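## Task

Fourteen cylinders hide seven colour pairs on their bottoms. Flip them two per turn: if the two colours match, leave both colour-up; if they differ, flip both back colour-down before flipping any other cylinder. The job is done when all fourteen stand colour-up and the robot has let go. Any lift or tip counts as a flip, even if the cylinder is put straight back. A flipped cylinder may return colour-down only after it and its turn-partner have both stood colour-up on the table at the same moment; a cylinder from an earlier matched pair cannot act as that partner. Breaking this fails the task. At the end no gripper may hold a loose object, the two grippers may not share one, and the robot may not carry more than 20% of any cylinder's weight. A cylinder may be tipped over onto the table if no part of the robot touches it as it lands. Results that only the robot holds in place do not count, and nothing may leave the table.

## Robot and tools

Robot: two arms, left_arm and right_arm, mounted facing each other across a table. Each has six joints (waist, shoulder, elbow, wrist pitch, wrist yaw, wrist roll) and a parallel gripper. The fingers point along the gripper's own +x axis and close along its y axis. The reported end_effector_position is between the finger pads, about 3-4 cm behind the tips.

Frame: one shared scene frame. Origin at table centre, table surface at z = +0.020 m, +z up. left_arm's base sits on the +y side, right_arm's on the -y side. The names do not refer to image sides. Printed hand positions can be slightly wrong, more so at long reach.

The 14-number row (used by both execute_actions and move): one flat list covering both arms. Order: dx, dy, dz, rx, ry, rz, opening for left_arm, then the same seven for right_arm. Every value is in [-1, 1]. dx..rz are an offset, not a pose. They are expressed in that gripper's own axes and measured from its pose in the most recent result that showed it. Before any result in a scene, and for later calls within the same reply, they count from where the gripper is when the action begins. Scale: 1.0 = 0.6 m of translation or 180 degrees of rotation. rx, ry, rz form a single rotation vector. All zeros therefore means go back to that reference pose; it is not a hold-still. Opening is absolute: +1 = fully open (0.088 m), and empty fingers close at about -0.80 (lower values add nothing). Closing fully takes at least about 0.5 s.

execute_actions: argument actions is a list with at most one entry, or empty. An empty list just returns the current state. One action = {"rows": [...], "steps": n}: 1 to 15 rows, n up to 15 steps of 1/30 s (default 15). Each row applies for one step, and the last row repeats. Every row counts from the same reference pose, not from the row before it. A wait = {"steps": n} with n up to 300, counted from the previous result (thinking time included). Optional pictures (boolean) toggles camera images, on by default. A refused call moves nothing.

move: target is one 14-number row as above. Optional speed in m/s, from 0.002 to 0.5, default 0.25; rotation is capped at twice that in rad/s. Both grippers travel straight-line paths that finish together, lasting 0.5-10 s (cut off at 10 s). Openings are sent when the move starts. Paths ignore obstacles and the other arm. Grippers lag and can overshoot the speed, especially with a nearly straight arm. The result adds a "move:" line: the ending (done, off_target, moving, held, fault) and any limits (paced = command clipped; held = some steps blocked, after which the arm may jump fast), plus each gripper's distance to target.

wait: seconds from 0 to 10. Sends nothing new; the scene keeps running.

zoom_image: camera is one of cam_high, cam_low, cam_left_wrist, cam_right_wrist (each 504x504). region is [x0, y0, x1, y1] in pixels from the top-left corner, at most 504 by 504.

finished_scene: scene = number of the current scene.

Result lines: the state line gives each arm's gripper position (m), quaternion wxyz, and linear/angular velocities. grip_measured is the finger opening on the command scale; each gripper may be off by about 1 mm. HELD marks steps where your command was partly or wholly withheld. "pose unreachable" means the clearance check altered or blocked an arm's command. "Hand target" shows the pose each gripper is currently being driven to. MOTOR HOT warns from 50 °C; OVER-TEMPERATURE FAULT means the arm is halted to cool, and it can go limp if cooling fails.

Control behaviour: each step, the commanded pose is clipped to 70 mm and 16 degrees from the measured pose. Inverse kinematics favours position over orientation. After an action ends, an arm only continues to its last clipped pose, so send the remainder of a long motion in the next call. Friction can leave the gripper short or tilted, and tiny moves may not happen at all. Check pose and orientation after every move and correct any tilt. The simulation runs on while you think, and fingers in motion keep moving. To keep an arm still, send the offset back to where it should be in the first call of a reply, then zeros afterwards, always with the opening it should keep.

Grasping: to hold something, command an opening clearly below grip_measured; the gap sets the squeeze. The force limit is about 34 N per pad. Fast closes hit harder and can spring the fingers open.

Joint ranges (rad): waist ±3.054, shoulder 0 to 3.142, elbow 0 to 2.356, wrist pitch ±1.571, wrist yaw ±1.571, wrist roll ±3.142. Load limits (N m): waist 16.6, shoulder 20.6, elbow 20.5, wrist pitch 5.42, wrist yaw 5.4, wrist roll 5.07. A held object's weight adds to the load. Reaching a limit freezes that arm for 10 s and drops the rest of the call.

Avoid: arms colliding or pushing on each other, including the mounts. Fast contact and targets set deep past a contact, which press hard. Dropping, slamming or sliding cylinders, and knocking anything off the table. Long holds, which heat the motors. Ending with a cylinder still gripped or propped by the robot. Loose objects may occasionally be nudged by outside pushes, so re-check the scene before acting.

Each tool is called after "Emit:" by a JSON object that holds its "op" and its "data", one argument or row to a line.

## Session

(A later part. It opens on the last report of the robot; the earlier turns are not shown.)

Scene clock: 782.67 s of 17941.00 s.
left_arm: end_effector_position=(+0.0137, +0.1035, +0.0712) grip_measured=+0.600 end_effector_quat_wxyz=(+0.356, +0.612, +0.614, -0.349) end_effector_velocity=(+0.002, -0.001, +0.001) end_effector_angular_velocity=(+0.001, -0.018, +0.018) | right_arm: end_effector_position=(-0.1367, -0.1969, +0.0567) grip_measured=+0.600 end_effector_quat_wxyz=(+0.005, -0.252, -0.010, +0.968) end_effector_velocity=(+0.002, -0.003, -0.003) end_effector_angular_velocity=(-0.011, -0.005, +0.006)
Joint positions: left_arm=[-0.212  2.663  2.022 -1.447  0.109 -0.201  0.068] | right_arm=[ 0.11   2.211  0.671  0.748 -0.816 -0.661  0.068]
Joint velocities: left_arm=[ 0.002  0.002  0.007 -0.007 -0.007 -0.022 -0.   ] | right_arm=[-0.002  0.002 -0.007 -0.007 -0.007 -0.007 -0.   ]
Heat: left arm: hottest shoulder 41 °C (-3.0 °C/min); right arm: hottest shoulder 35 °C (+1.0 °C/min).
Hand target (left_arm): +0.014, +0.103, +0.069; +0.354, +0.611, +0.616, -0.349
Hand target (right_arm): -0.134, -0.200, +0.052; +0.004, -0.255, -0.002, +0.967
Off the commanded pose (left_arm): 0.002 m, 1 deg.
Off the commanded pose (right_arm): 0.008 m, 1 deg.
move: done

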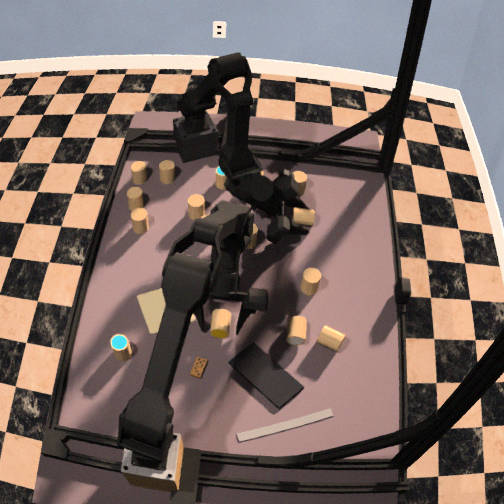

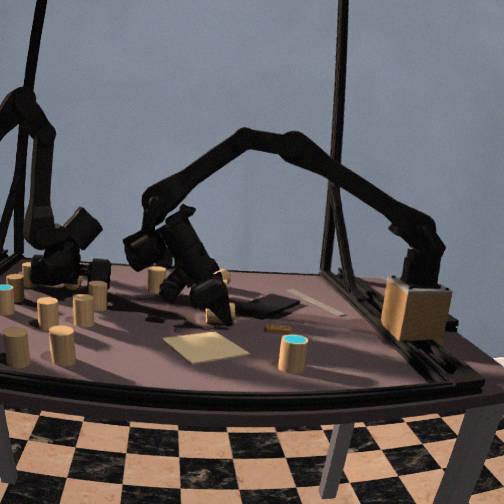

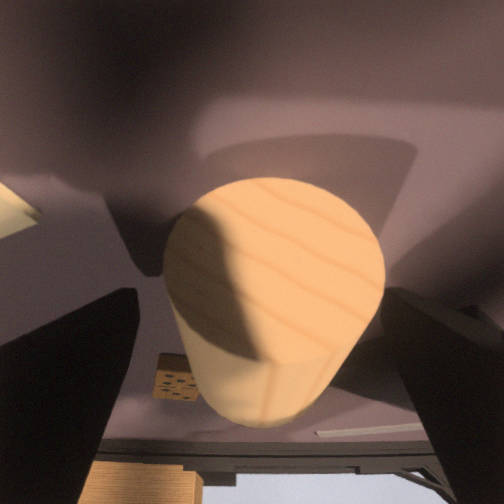

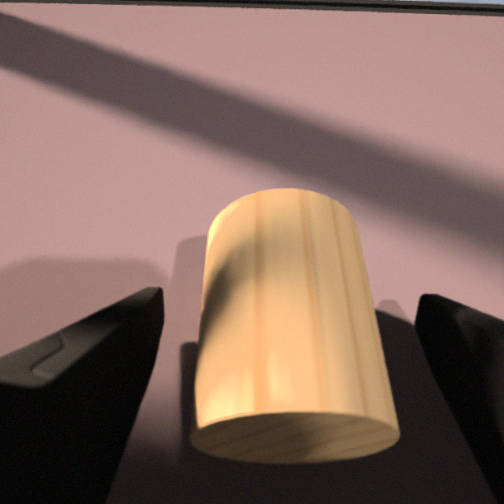

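Emit:
{"op": "execute_actions", "data": {
  "actions": [
    {"rows":[[0,0,0,0,0,0,-0.3,0,0,0,0,0,0,-0.3]],"steps":12}
  ],
  "pictures": false
}}

Emit:
{"op": "move", "data": {
  "target": [-0.157,0.11,0.109,0,-0.5,0,-0.3,-0.068,0,0.095,0,0.5,0,-0.3],
  "speed": 0.35
}}

Emit:
{"op": "move", "data": {
  "target": [0.222,0.125,0.066,0,0,0,-0.3,0.058,0,0.033,-0.006,0.003,0.004,-0.3],
  "speed": 0.25
}}

Scene clock: 797.90 s of 17941.00 s.
left_arm: end_effector_position=(+0.0138, +0.1038, +0.0707) grip_measured=+0.012 end_effector_quat_wxyz=(+0.355, +0.612, +0.615, -0.349) end_effector_velocity=(+0.001, +0.004, +0.003) end_effector_angular_velocity=(+0.020, -0.015, +0.000) | right_arm: end_effector_position=(-0.1365, -0.1972, +0.0565) grip_measured=-0.002 end_effector_quat_wxyz=(+0.005, -0.252, -0.009, +0.968) end_effector_velocity=(+0.002, +0.000, -0.001) end_effector_angular_velocity=(+0.016, -0.009, +0.003)
Joint positions: left_arm=[-0.211  2.665  2.023 -1.448  0.109 -0.201  0.04 ] | right_arm=[ 0.109  2.212  0.67   0.749 -0.817 -0.659  0.039]
Joint velocities: left_arm=[-0.002 -0.002 -0.002 -0.022 -0.007 -0.007 -0.   ] | right_arm=[-0.002 -0.002 -0.002 -0.007  0.007 -0.022 -0.   ]
Heat: left arm: hottest shoulder 42 °C (-1.0 °C/min); right arm: hottest shoulder 34 °C (+2.0 °C/min).
Hand target (left_arm): +0.014, +0.104, +0.071; +0.355, +0.612, +0.614, -0.349
Hand target (right_arm): -0.137, -0.197, +0.057; +0.005, -0.252, -0.010, +0.968
Off the commanded pose (left_arm): 0.001 m, 0 deg.
Off the commanded pose (right_arm): 0.000 m, 0 deg.
Steps of this call (steps 1 to 90: nothing new was sent; then 11.83 s passed at rest; steps 91 to 102: all 12 steps of this action). Readings (end_effector_position):
91: left_arm (+0.0139, +0.1037, +0.0707) | right_arm (-0.1364, -0.1970, +0.0564)
92: left_arm (+0.0139, +0.1037, +0.0707) | right_arm (-0.1364, -0.1970, +0.0564)
94: left_arm (+0.0139, +0.1037, +0.0707) | right_arm (-0.1364, -0.1970, +0.0564)
98: left_arm (+0.0138, +0.1038, +0.0707) | right_arm (-0.1366, -0.1971, +0.0566)
102: the state above

Scene clock: 800.93 s of 17941.00 s.
left_arm: end_effector_position=(+0.0791, -0.0025, +0.1233) grip_measured=+0.012 end_effector_quat_wxyz=(+0.685, +0.184, +0.182, -0.681) end_effector_velocity=(+0.002, +0.002, -0.003) end_effector_angular_velocity=(+0.011, -0.006, +0.020) | right_arm: end_effector_position=(-0.1283, -0.2002, +0.1273) grip_measured=-0.001 end_effector_quat_wxyz=(+0.013, -0.860, +0.003, +0.510) end_effector_velocity=(-0.001, +0.000, +0.004) end_effector_angular_velocity=(-0.005, +0.010, +0.001)
Joint positions: left_arm=[-0.092  2.165  0.839  0.8   -0.094 -0.05   0.04 ] | right_arm=[ 0.507  2.394  1.881 -1.476  0.284 -0.524  0.039]
Joint velocities: left_arm=[-0.002  0.002 -0.002 -0.007 -0.022 -0.007 -0.001] | right_arm=[-0.002 -0.007  0.007 -0.007 -0.007 -0.007 -0.   ]
Heat: left arm: hottest shoulder 42 °C (-2.0 °C/min); right arm: hottest shoulder 34 °C (+2.0 °C/min).
Hand target (left_arm): +0.080, -0.001, +0.120; +0.685, +0.186, +0.183, -0.681
Hand target (right_arm): -0.130, -0.199, +0.125; -0.013, +0.862, -0.002, -0.507
Off the commanded pose (left_arm): 0.005 m, 0 deg.
Off the commanded pose (right_arm): 0.002 m, 1 deg.
move: done

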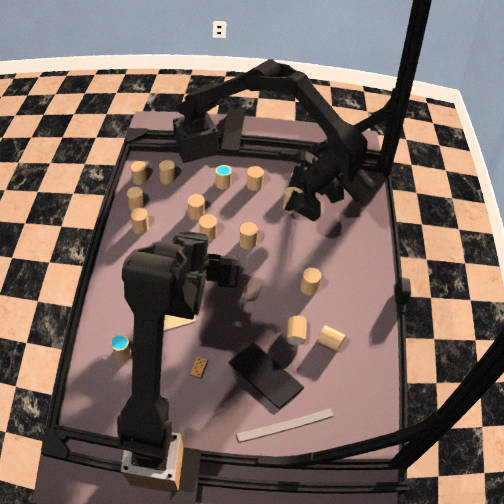

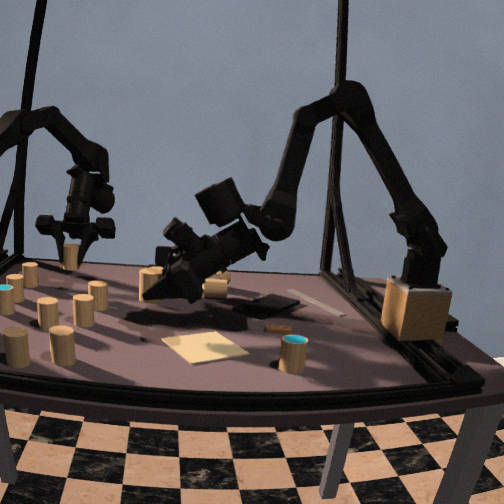

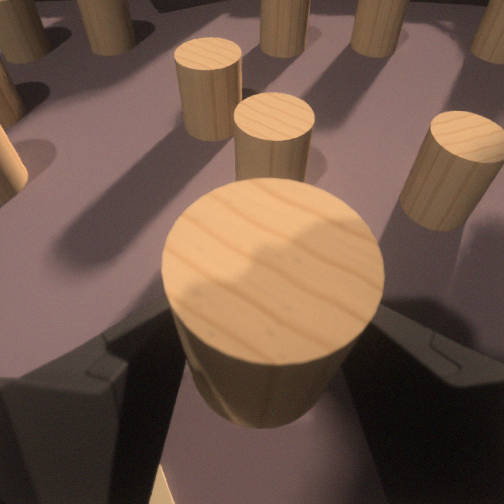

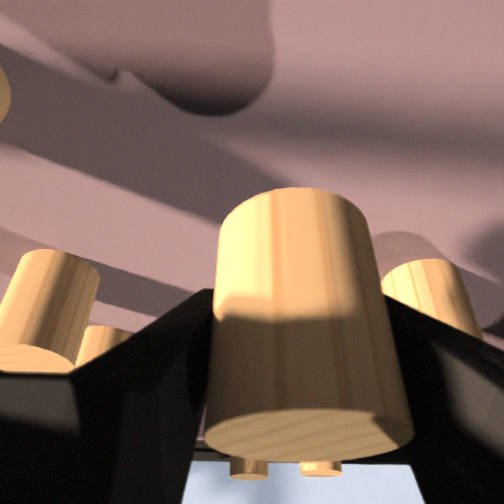

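Scene clock: 802.13 s of 17941.00 s.
left_arm: end_effector_position=(+0.1571, -0.1337, +0.0907) grip_measured=+0.012 end_effector_quat_wxyz=(+0.687, +0.186, +0.184, -0.678) end_effector_velocity=(-0.003, -0.003, +0.004) end_effector_angular_velocity=(-0.007, +0.002, +0.003) | right_arm: end_effector_position=(-0.1318, -0.1980, +0.0930) grip_measured=-0.001 end_effector_quat_wxyz=(+0.007, -0.859, -0.001, +0.512) end_effector_velocity=(-0.001, +0.000, -0.000) end_effector_angular_velocity=(+0.002, +0.010, -0.012)
Joint positions: left_arm=[0.099 2.563 1.525 0.507 0.065 0.044 0.04 ] | right_arm=[ 0.506  2.455  1.851 -1.381  0.283 -0.539  0.039]
Joint velocities: left_arm=[-0.007 -0.002  0.012 -0.007 -0.007 -0.007 -0.   ] | right_arm=[-0.002 -0.002 -0.002  0.007 -0.007  0.007 -0.   ]
Heat: left arm: hottest shoulder 42 °C (-1.0 °C/min); right arm: hottest shoulder 34 °C (+2.0 °C/min).
Hand target (left_arm): +0.156, -0.137, +0.091; +0.685, +0.184, +0.181, -0.681
Hand target (right_arm): -0.129, -0.199, +0.087; -0.001, +0.863, -0.003, -0.506
Off the commanded pose (left_arm): 0.004 m, 0 deg.
Off the commanded pose (right_arm): 0.007 m, 1 deg.
move: done

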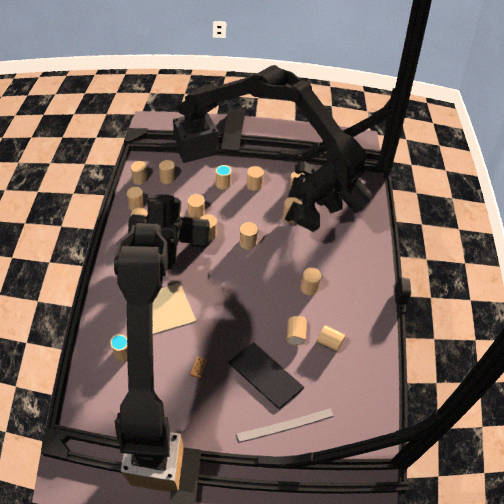

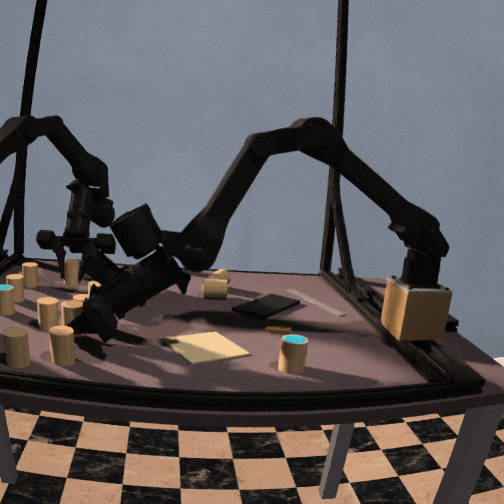

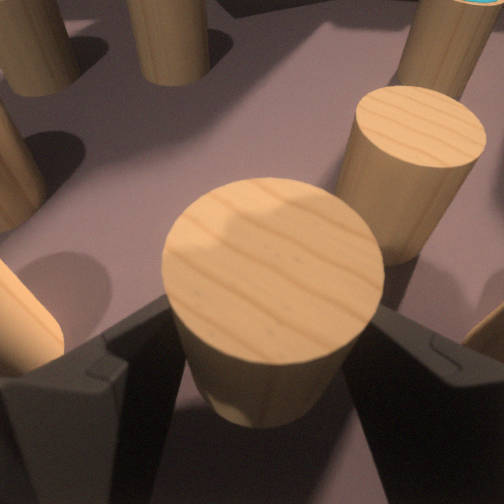

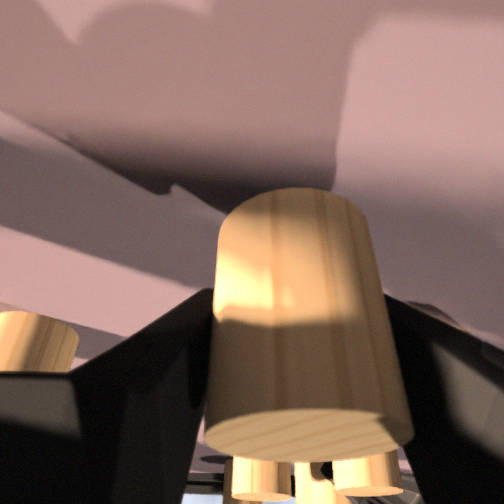

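Emit:
{"op": "move", "data": {
  "target": [0.003,-0.008,-0.045,0,0,0,-0.3,0.039,0,0.022,-0.003,0.006,0,-0.3],
  "speed": 0.04
}}

Emit:
{"op": "execute_actions", "data": {
  "actions": [
    {"rows":[[0,0,0,0,0,0,0.35,0,0,0,0,0,0,0.6]],"steps":10}
  ]
}}

Scene clock: 808.27 s of 17941.00 s.
left_arm: end_effector_position=(+0.1548, -0.1252, +0.0743) grip_measured=+0.011 end_effector_quat_wxyz=(+0.689, +0.181, +0.179, -0.679) end_effector_velocity=(-0.000, +0.001, +0.000) end_effector_angular_velocity=(-0.002, +0.015, +0.015) | right_arm: end_effector_position=(-0.1340, -0.1957, +0.0748) grip_measured=-0.001 end_effector_quat_wxyz=(+0.008, -0.860, -0.004, +0.511) end_effector_velocity=(+0.002, -0.004, -0.000) end_effector_angular_velocity=(-0.027, +0.001, -0.005)
Joint positions: left_arm=[0.095 2.591 1.477 0.598 0.061 0.042 0.04 ] | right_arm=[ 0.507  2.496  1.851 -1.338  0.289 -0.539  0.039]
Joint velocities: left_arm=[-0.002 -0.002 -0.007  0.007 -0.007 -0.022  0.   ] | right_arm=[-0.002 -0.002 -0.007 -0.007 -0.022 -0.007  0.   ]
Heat: left arm: hottest shoulder 43 °C (+1.0 °C/min); right arm: hottest shoulder 35 °C (+3.0 °C/min).
Hand target (left_arm): +0.152, -0.121, +0.066; +0.687, +0.186, +0.184, -0.678
Hand target (right_arm): -0.132, -0.198, +0.066; -0.003, +0.864, +0.003, -0.504
Off the commanded pose (left_arm): 0.009 m, 1 deg.
Off the commanded pose (right_arm): 0.009 m, 1 deg.
move: off_target (left_arm, right_arm)

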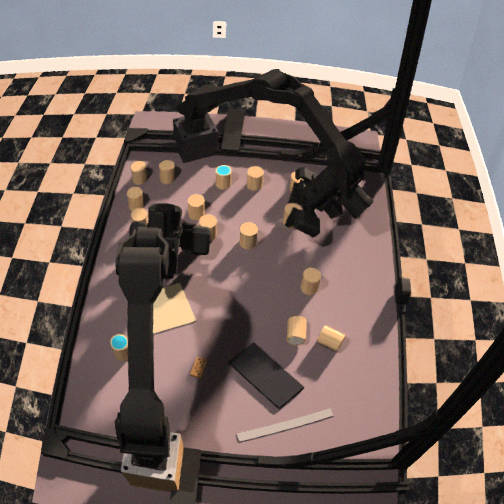

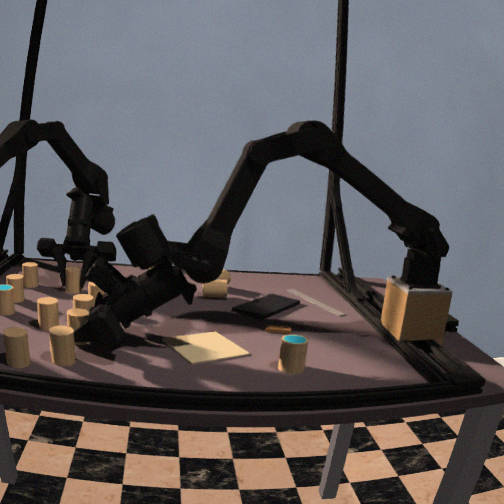

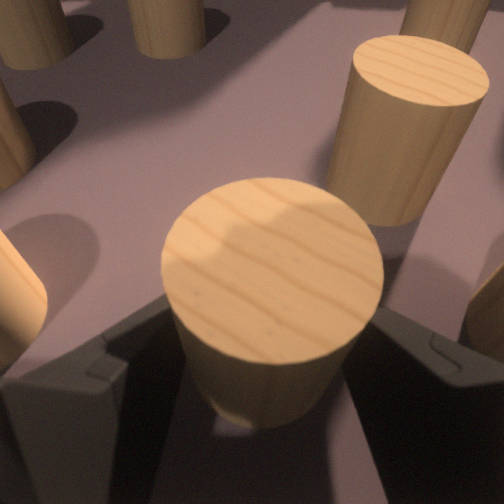

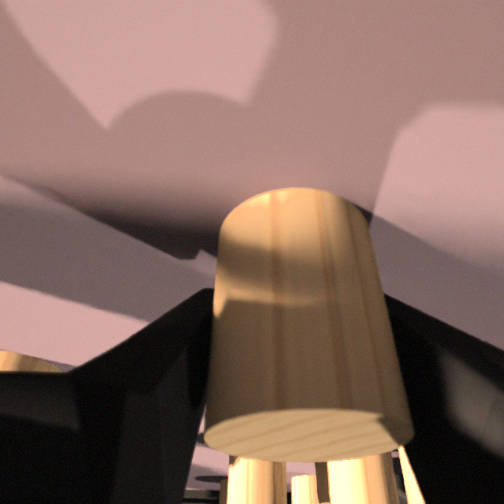

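Scene clock: 808.60 s of 17941.00 s.
left_arm: end_effector_position=(+0.1548, -0.1252, +0.0744) grip_measured=+0.334 end_effector_quat_wxyz=(+0.689, +0.181, +0.179, -0.679) end_effector_velocity=(-0.003, +0.001, -0.001) end_effector_angular_velocity=(+0.007, +0.016, +0.010) | right_arm: end_effector_position=(-0.1342, -0.1955, +0.0747) grip_measured=+0.584 end_effector_quat_wxyz=(+0.008, -0.859, -0.004, +0.511) end_effector_velocity=(+0.002, -0.004, -0.000) end_effector_angular_velocity=(-0.034, +0.001, +0.008)
Joint positions: left_arm=[0.095 2.591 1.477 0.598 0.061 0.042 0.055] | right_arm=[ 0.507  2.496  1.851 -1.337  0.289 -0.539  0.068]
Joint velocities: left_arm=[-0.007 -0.002 -0.002 -0.007 -0.007 -0.022  0.009] | right_arm=[-0.002 -0.002 -0.007 -0.007 -0.022 -0.022 -0.   ]
Heat: left arm: hottest shoulder 43 °C (+1.0 °C/min); right arm: hottest shoulder 35 °C (+3.0 °C/min).
Hand target (left_arm): +0.155, -0.125, +0.074; +0.689, +0.181, +0.179, -0.679
Hand target (right_arm): -0.134, -0.196, +0.075; -0.008, +0.860, +0.004, -0.511
Off the commanded pose (left_arm): 0.000 m, 0 deg.
Off the commanded pose (right_arm): 0.000 m, 0 deg.
Steps of this call (steps 1 to 10: all 10 steps of this action). Readings (end_effector_position):
1: left_arm (+0.1548, -0.1252, +0.0744) | right_arm (-0.1341, -0.1956, +0.0748)
2: left_arm (+0.1548, -0.1252, +0.0744) | right_arm (-0.1341, -0.1956, +0.0748)
4: left_arm (+0.1548, -0.1252, +0.0744) | right_arm (-0.1343, -0.1956, +0.0747)
8: left_arm (+0.1548, -0.1252, +0.0744) | right_arm (-0.1343, -0.1956, +0.0747)
10: the state above

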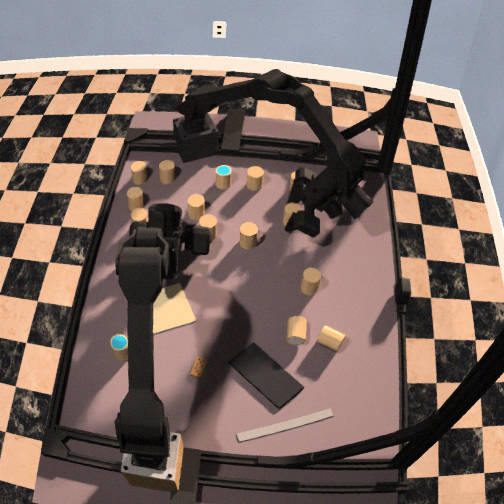

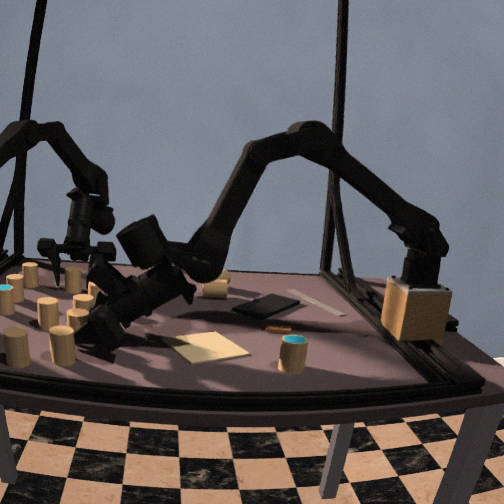

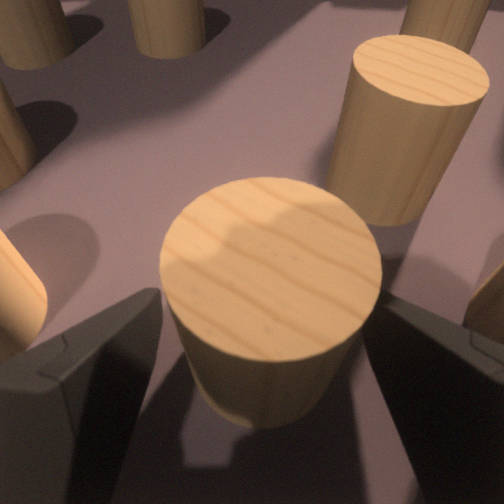

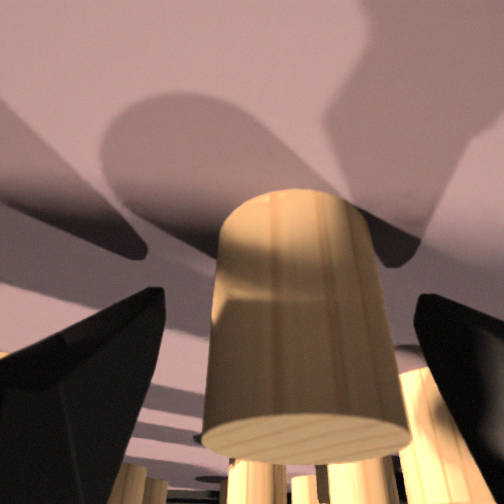

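Emit:
{"op": "move", "data": {
  "target": [-0.125,0,0,0,0,0,0.35,0,0,0,0,0,0,0.6],
  "speed": 0.2
}}

Emit:
{"op": "move", "data": {
  "target": [-0.025,-0.295,-0.024,0,0,-0.004,0.7,0,0,0,0,0,0,0.6],
  "speed": 0.3
}}

Scene clock: 816.73 s of 17941.00 s.
left_arm: end_effector_position=(+0.1527, -0.0603, +0.1050) grip_measured=+0.350 end_effector_quat_wxyz=(+0.688, +0.185, +0.183, -0.678) end_effector_velocity=(+0.002, +0.001, +0.002) end_effector_angular_velocity=(+0.003, +0.003, +0.012) | right_arm: end_effector_position=(-0.1342, -0.1956, +0.0746) grip_measured=+0.600 end_effector_quat_wxyz=(+0.008, -0.860, -0.004, +0.511) end_effector_velocity=(+0.000, -0.003, +0.001) end_effector_angular_velocity=(-0.020, -0.003, +0.019)
Joint positions: left_arm=[0.103 2.346 1.118 0.701 0.067 0.046 0.056] | right_arm=[ 0.507  2.497  1.851 -1.337  0.289 -0.539  0.068]
Joint velocities: left_arm=[ 0.002 -0.007 -0.002 -0.007 -0.007 -0.007 -0.   ] | right_arm=[ 0.002 -0.002 -0.002 -0.007 -0.007 -0.022  0.   ]
Heat: left arm: hottest shoulder 45 °C (+4.0 °C/min); right arm: hottest shoulder 37 °C (+5.0 °C/min).
Hand target (left_arm): +0.154, -0.060, +0.111; +0.689, +0.181, +0.178, -0.679
Hand target (right_arm): -0.134, -0.196, +0.075; -0.008, +0.860, +0.004, -0.511
Off the commanded pose (left_arm): 0.006 m, 1 deg.
Off the commanded pose (right_arm): 0.000 m, 0 deg.
After step 90, 4.17 s passed at rest.
move: done

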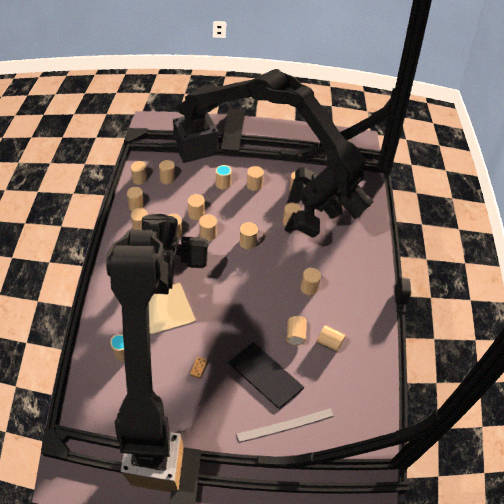

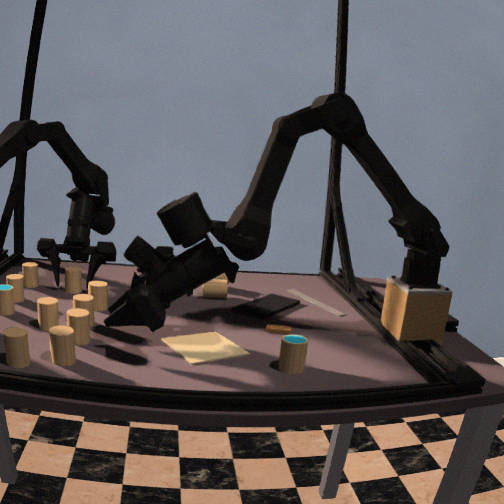

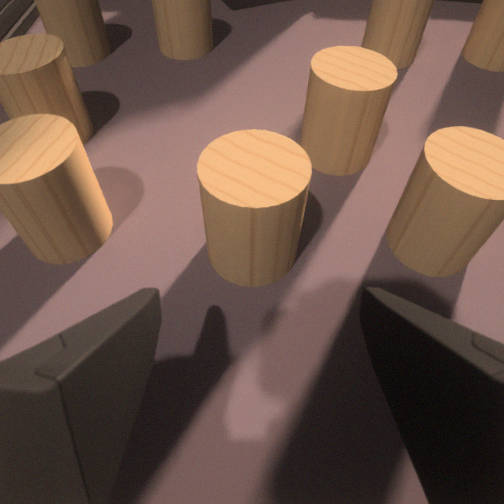

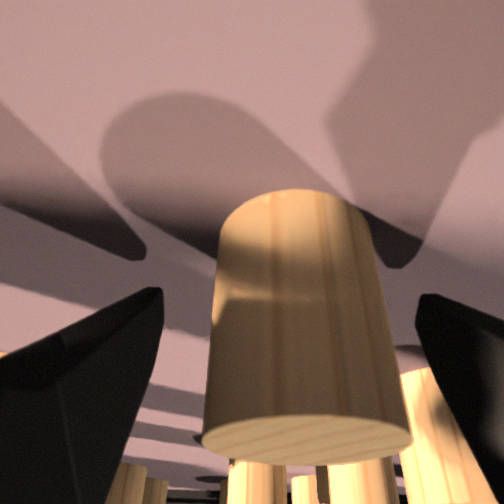

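Scene clock: 817.93 s of 17941.00 s.
left_arm: end_effector_position=(-0.0264, -0.0398, +0.0997) grip_measured=+0.700 end_effector_quat_wxyz=(+0.681, +0.184, +0.187, -0.684) end_effector_velocity=(-0.000, +0.001, -0.002) end_effector_angular_velocity=(+0.006, +0.013, +0.015) | right_arm: end_effector_position=(-0.1342, -0.1956, +0.0746) grip_measured=+0.600 end_effector_quat_wxyz=(+0.008, -0.860, -0.004, +0.511) end_effector_velocity=(-0.000, -0.002, -0.000) end_effector_angular_velocity=(-0.013, -0.002, +0.006)
Joint positions: left_arm=[-0.34   2.364  1.135  0.672 -0.294 -0.184  0.073] | right_arm=[ 0.507  2.497  1.851 -1.337  0.289 -0.539  0.068]
Joint velocities: left_arm=[-0.002  0.002  0.002 -0.007 -0.007 -0.022 -0.   ] | right_arm=[ 0.002  0.002  0.002 -0.007 -0.007 -0.007 -0.   ]
Heat: left arm: hottest shoulder 45 °C (+4.0 °C/min); right arm: hottest shoulder 37 °C (+5.0 °C/min).
Hand target (left_arm): -0.026, -0.042, +0.099; +0.683, +0.182, +0.187, -0.682
Hand target (right_arm): -0.134, -0.196, +0.075; -0.008, +0.860, +0.004, -0.511
Off the commanded pose (left_arm): 0.003 m, 0 deg.
Off the commanded pose (right_arm): 0.000 m, 0 deg.
move: done

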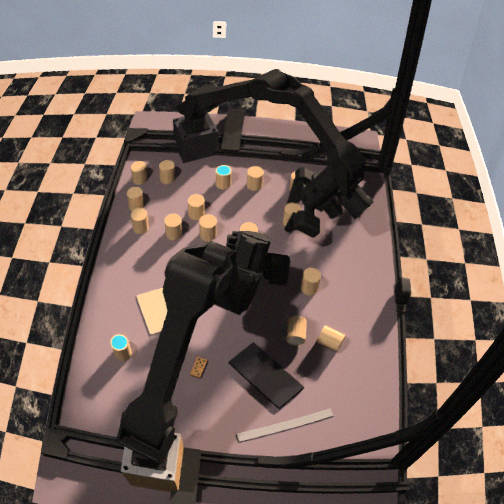

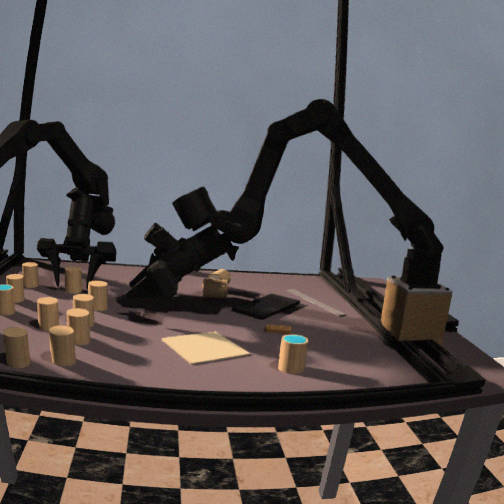

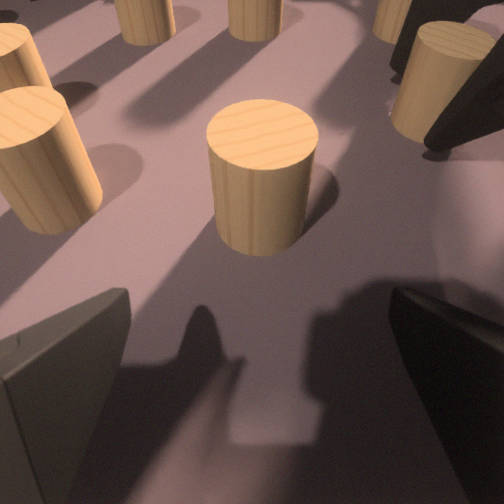

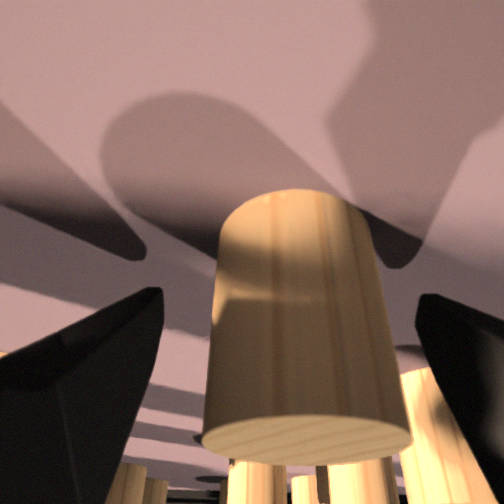

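Emit:
{"op": "move", "data": {
  "target": [0.132,-0.002,0.021,0,0,0,0.7,0,0,0,0,0,0,0.6],
  "speed": 0.1
}}

Scene clock: 823.97 s of 17941.00 s.
left_arm: end_effector_position=(-0.0276, -0.1121, +0.0718) grip_measured=+0.700 end_effector_quat_wxyz=(+0.681, +0.184, +0.187, -0.683) end_effector_velocity=(-0.003, +0.002, -0.003) end_effector_angular_velocity=(+0.015, -0.015, -0.005) | right_arm: end_effector_position=(-0.1342, -0.1956, +0.0746) grip_measured=+0.600 end_effector_quat_wxyz=(+0.008, -0.860, -0.004, +0.511) end_effector_velocity=(+0.003, -0.005, +0.002) end_effector_angular_velocity=(-0.033, -0.007, -0.005)
Joint positions: left_arm=[-0.291  2.608  1.527  0.531 -0.254 -0.158  0.073] | right_arm=[ 0.507  2.497  1.851 -1.337  0.289 -0.539  0.068]
Joint velocities: left_arm=[-0.007  0.002  0.007 -0.022 -0.007  0.007  0.   ] | right_arm=[-0.002 -0.002 -0.002 -0.022 -0.022 -0.007 -0.   ]
Heat: left arm: hottest shoulder 44 °C (+4.0 °C/min); right arm: hottest shoulder 38 °C (+4.0 °C/min).
Hand target (left_arm): -0.028, -0.114, +0.070; +0.681, +0.184, +0.186, -0.684
Hand target (right_arm): -0.134, -0.196, +0.075; -0.008, +0.860, +0.004, -0.511
Off the commanded pose (left_arm): 0.003 m, 0 deg.
Off the commanded pose (right_arm): 0.000 m, 0 deg.
After step 90, 1.80 s passed at rest.
move: done

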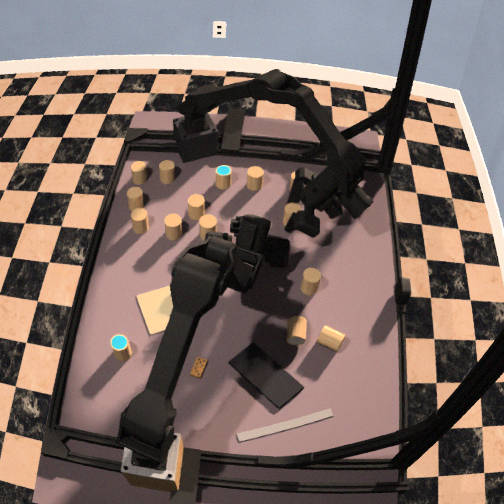

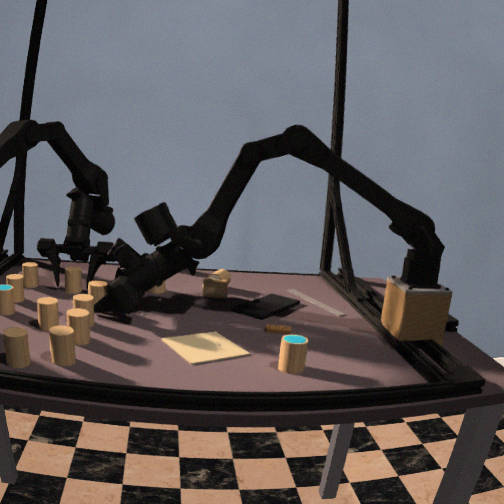

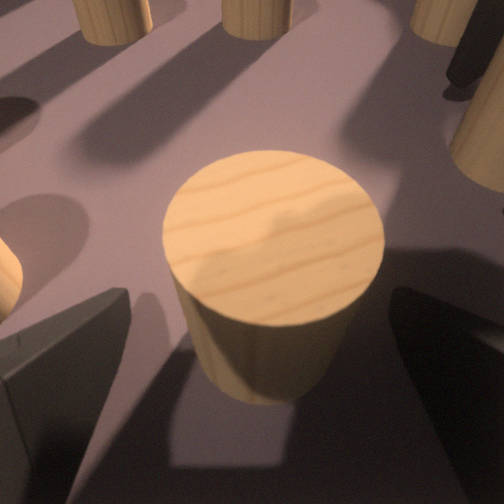

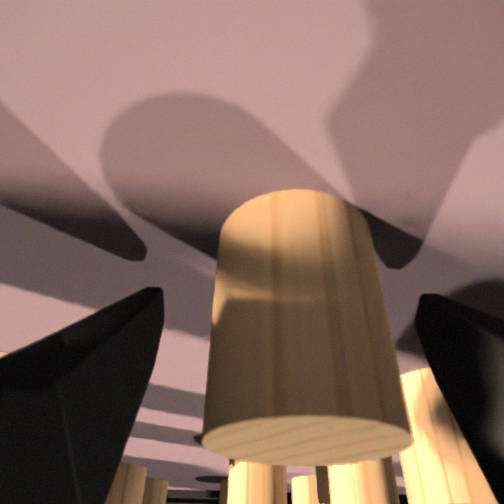

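Emit:
{"op": "execute_actions", "data": {
  "actions": [
    {"rows":[[0,0,0,0,0,0,-0.3,0,0,0,0,0,0,-0.3]],"steps":13}
  ],
  "pictures": false
}}

Emit:
{"op": "move", "data": {
  "target": [-0.125,0,0.01,0,0,0,-0.3,-0.045,0,-0.026,0,0,0,-0.3],
  "speed": 0.2
}}

Emit:
{"op": "move", "data": {
  "target": [-0.222,0.073,-0.15,0,0.495,0,-0.3,0.04,0.007,0.023,0,-0.496,0,-0.3],
  "speed": 0.35
}}

Scene clock: 834.67 s of 17941.00 s.
left_arm: end_effector_position=(-0.0277, -0.1122, +0.0717) grip_measured=+0.009 end_effector_quat_wxyz=(+0.681, +0.184, +0.187, -0.683) end_effector_velocity=(+0.000, +0.002, -0.003) end_effector_angular_velocity=(+0.011, -0.001, +0.008) | right_arm: end_effector_position=(-0.1340, -0.1956, +0.0747) grip_measured=-0.001 end_effector_quat_wxyz=(+0.008, -0.860, -0.004, +0.510) end_effector_velocity=(-0.002, +0.001, +0.000) end_effector_angular_velocity=(-0.002, +0.014, +0.001)
Joint positions: left_arm=[-0.291  2.609  1.528  0.53  -0.254 -0.158  0.039] | right_arm=[ 0.508  2.497  1.851 -1.338  0.29  -0.539  0.039]
Joint velocities: left_arm=[-0.002  0.002 -0.002 -0.007 -0.007 -0.007 -0.   ] | right_arm=[-0.002 -0.002  0.002  0.007 -0.007 -0.007  0.   ]
Heat: left arm: hottest shoulder 45 °C (+4.0 °C/min); right arm: hottest shoulder 39 °C (+5.0 °C/min).
Hand target (left_arm): -0.028, -0.112, +0.072; +0.681, +0.184, +0.187, -0.683
Hand target (right_arm): -0.134, -0.196, +0.075; -0.008, +0.860, +0.004, -0.511
Off the commanded pose (left_arm): 0.000 m, 0 deg.
Off the commanded pose (right_arm): 0.000 m, 0 deg.
Steps of this call (steps 1 to 90: nothing new was sent; then 7.27 s passed at rest; steps 91 to 103: all 13 steps of this action). Readings (end_effector_position):
91: left_arm (-0.0277, -0.1122, +0.0717) | right_arm (-0.1341, -0.1956, +0.0745)
92: left_arm (-0.0277, -0.1122, +0.0717) | right_arm (-0.1341, -0.1956, +0.0745)
94: left_arm (-0.0277, -0.1122, +0.0717) | right_arm (-0.1341, -0.1956, +0.0745)
98: left_arm (-0.0277, -0.1122, +0.0717) | right_arm (-0.1339, -0.1957, +0.0747)
103: the state above

Scene clock: 835.90 s of 17941.00 s.
left_arm: end_effector_position=(-0.0274, -0.0505, +0.1075) grip_measured=+0.009 end_effector_quat_wxyz=(+0.680, +0.191, +0.190, -0.682) end_effector_velocity=(-0.002, +0.002, -0.000) end_effector_angular_velocity=(-0.001, +0.011, -0.005) | right_arm: end_effector_position=(-0.1295, -0.1987, +0.0973) grip_measured=-0.001 end_effector_quat_wxyz=(+0.002, -0.866, -0.001, +0.501) end_effector_velocity=(+0.000, -0.001, +0.002) end_effector_angular_velocity=(-0.003, +0.002, -0.012)
Joint positions: left_arm=[-0.333  2.357  1.193  0.593 -0.287 -0.18   0.039] | right_arm=[ 0.508  2.463  1.873 -1.421  0.29  -0.539  0.039]
Joint velocities: left_arm=[-0.002 -0.002 -0.007  0.007  0.007 -0.007 -0.   ] | right_arm=[-0.002 -0.002  0.002 -0.007 -0.007  0.007  0.   ]
Heat: left arm: hottest shoulder 45 °C (+4.0 °C/min); right arm: hottest shoulder 40 °C (+6.0 °C/min).
Hand target (left_arm): -0.028, -0.051, +0.115; +0.681, +0.184, +0.187, -0.684
Hand target (right_arm): -0.133, -0.196, +0.106; -0.008, +0.860, +0.004, -0.510
Off the commanded pose (left_arm): 0.007 m, 1 deg.
Off the commanded pose (right_arm): 0.010 m, 2 deg.
move: off_target (right_arm)

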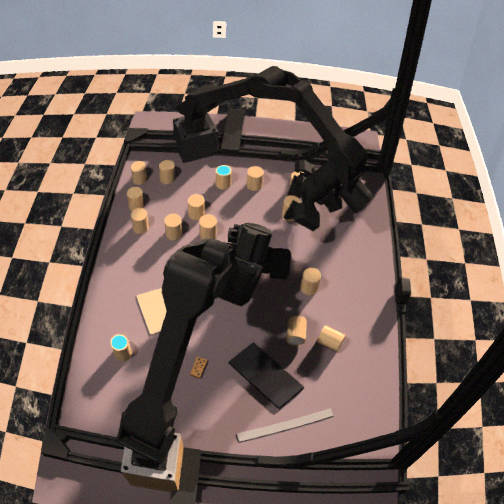

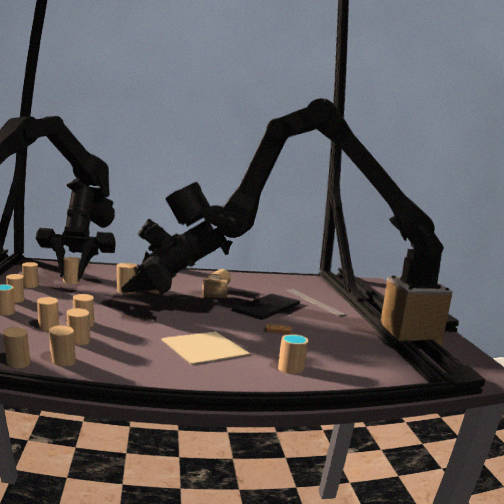

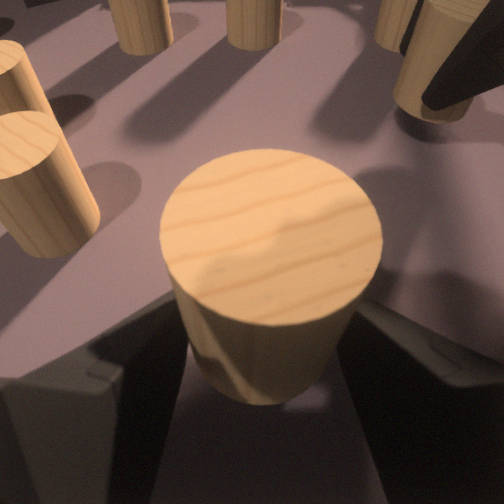

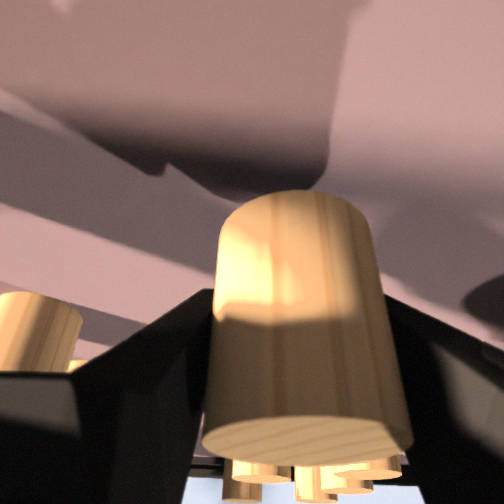

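Scene clock: 838.67 s of 17941.00 s.
left_arm: end_effector_position=(+0.0175, +0.1116, +0.1001) grip_measured=+0.009 end_effector_quat_wxyz=(+0.354, +0.615, +0.611, -0.350) end_effector_velocity=(+0.003, +0.003, +0.003) end_effector_angular_velocity=(+0.012, -0.026, -0.007) | right_arm: end_effector_position=(-0.1308, -0.1995, +0.0751) grip_measured=-0.001 end_effector_quat_wxyz=(-0.002, -0.263, -0.010, +0.965) end_effector_velocity=(+0.001, -0.007, +0.001) end_effector_angular_velocity=(-0.027, +0.019, +0.018)
Joint positions: left_arm=[-0.209  2.574  1.97  -1.485  0.101 -0.191  0.039] | right_arm=[ 0.099  2.103  0.661  0.6   -0.82  -0.706  0.039]
Joint velocities: left_arm=[-0.002 -0.002  0.002 -0.022 -0.022 -0.007 -0.   ] | right_arm=[-0.002  0.002 -0.012  0.007 -0.037  0.007 -0.   ]
Heat: left arm: hottest shoulder 45 °C (+4.0 °C/min); right arm: hottest shoulder 40 °C (+6.0 °C/min).
Hand target (left_arm): +0.018, +0.110, +0.099; +0.353, +0.614, +0.612, -0.351
Hand target (right_arm): -0.129, -0.202, +0.071; -0.004, -0.265, -0.002, +0.964
Off the commanded pose (left_arm): 0.002 m, 0 deg.
Off the commanded pose (right_arm): 0.007 m, 1 deg.
move: done

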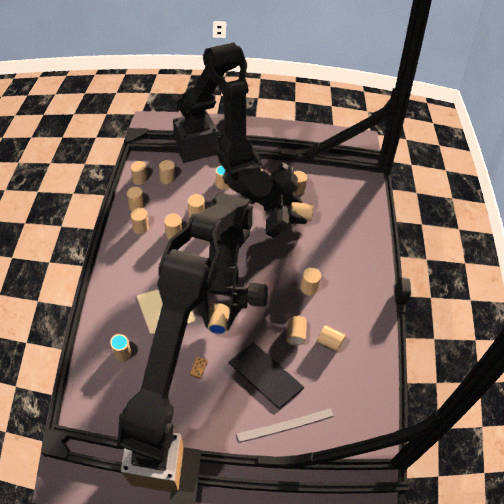

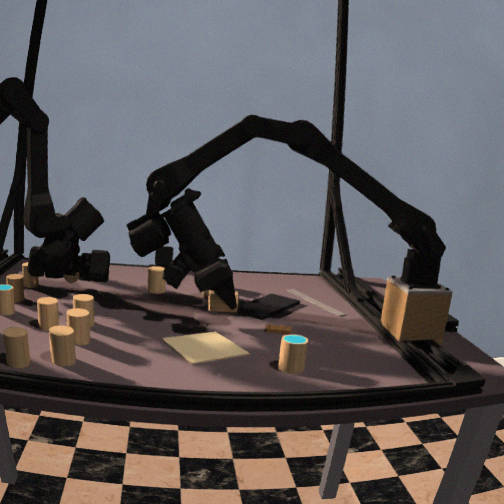

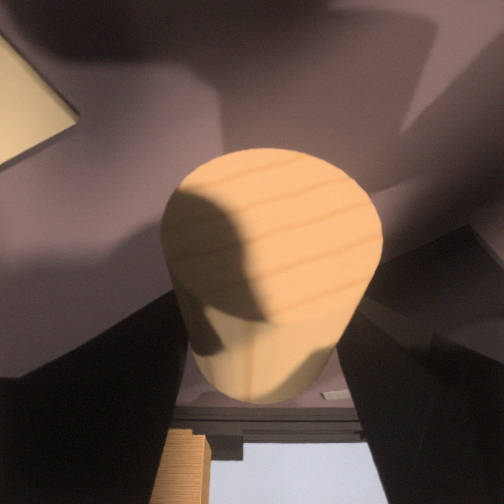

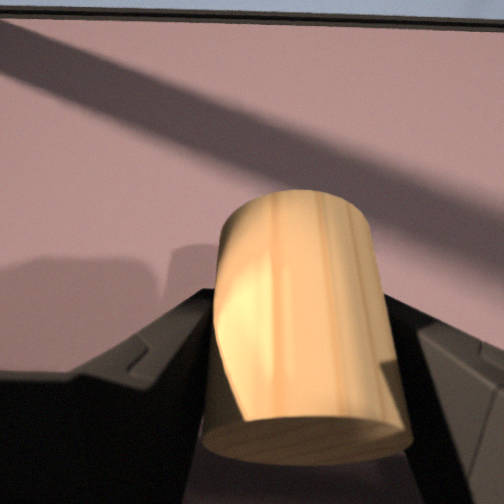

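Emit:
{"op": "execute_actions", "data": {
  "actions": []
}}

Scene clock: 864.10 s of 17941.00 s.
left_arm: end_effector_position=(+0.0176, +0.1116, +0.0992) grip_measured=+0.009 end_effector_quat_wxyz=(+0.353, +0.616, +0.611, -0.350) end_effector_velocity=(+0.001, +0.004, +0.005) end_effector_angular_velocity=(+0.015, -0.021, +0.013) | right_arm: end_effector_position=(-0.1300, -0.2005, +0.0734) grip_measured=-0.001 end_effector_quat_wxyz=(-0.003, -0.264, -0.007, +0.964) end_effector_velocity=(+0.000, -0.003, +0.001) end_effector_angular_velocity=(-0.009, +0.010, +0.016)
Joint positions: left_arm=[-0.209  2.578  1.972 -1.486  0.102 -0.19   0.039] | right_arm=[ 0.098  2.107  0.659  0.602 -0.821 -0.705  0.039]
Joint velocities: left_arm=[-0.002 -0.007 -0.002 -0.022 -0.007 -0.022  0.   ] | right_arm=[-0.002 -0.002 -0.002 -0.007 -0.022 -0.007  0.   ]
Heat: left arm: hottest shoulder 46 °C (+3.0 °C/min); right arm: hottest shoulder 36 °C (+1.0 °C/min).
Hand target (left_arm): +0.018, +0.110, +0.099; +0.353, +0.614, +0.612, -0.351
Hand target (right_arm): -0.129, -0.202, +0.071; -0.004, -0.265, -0.002, +0.964
Off the commanded pose (left_arm): 0.002 m, 0 deg.
Off the commanded pose (right_arm): 0.004 m, 1 deg.
Steps of this call (steps 1 to 763: nothing new was sent). Readings (end_effector_position):
1: left_arm (+0.0176, +0.1117, +0.1000) | right_arm (-0.1308, -0.1994, +0.0751)
2: left_arm (+0.0176, +0.1117, +0.1000) | right_arm (-0.1307, -0.1995, +0.0750)
4: left_arm (+0.0176, +0.1117, +0.1000) | right_arm (-0.1307, -0.1995, +0.0749)
8: left_arm (+0.0176, +0.1117, +0.1000) | right_arm (-0.1307, -0.1995, +0.0749)
763: the state above

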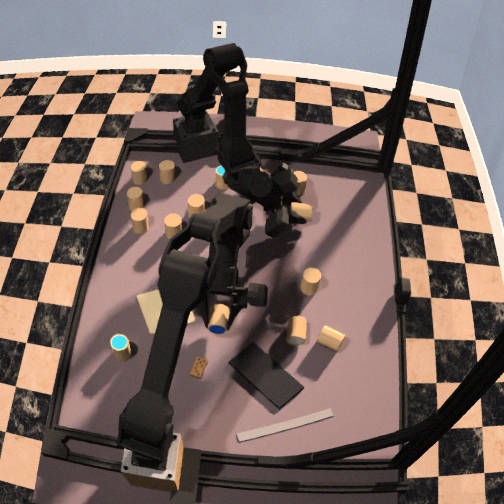

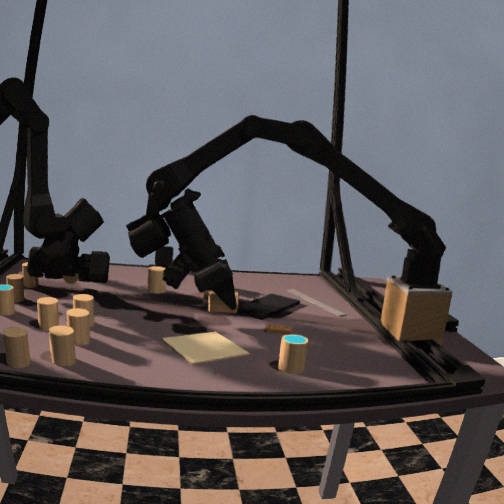

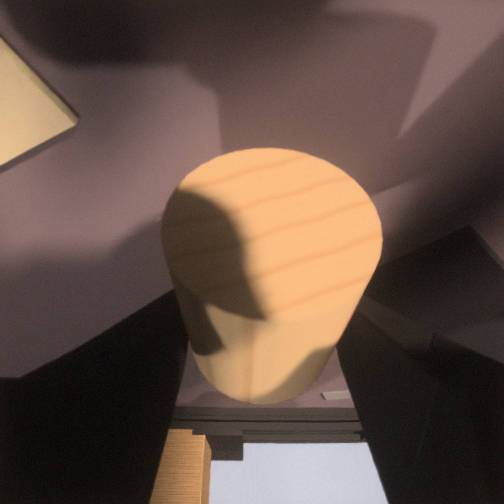

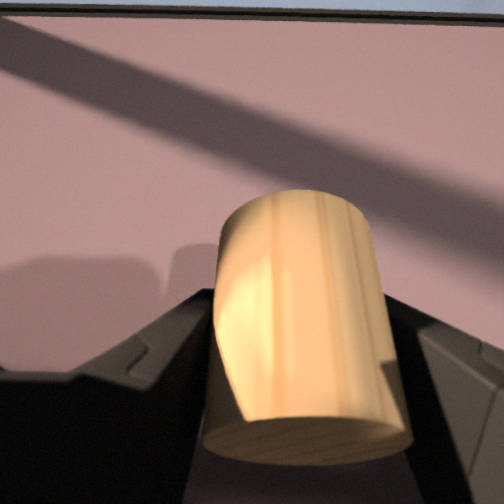

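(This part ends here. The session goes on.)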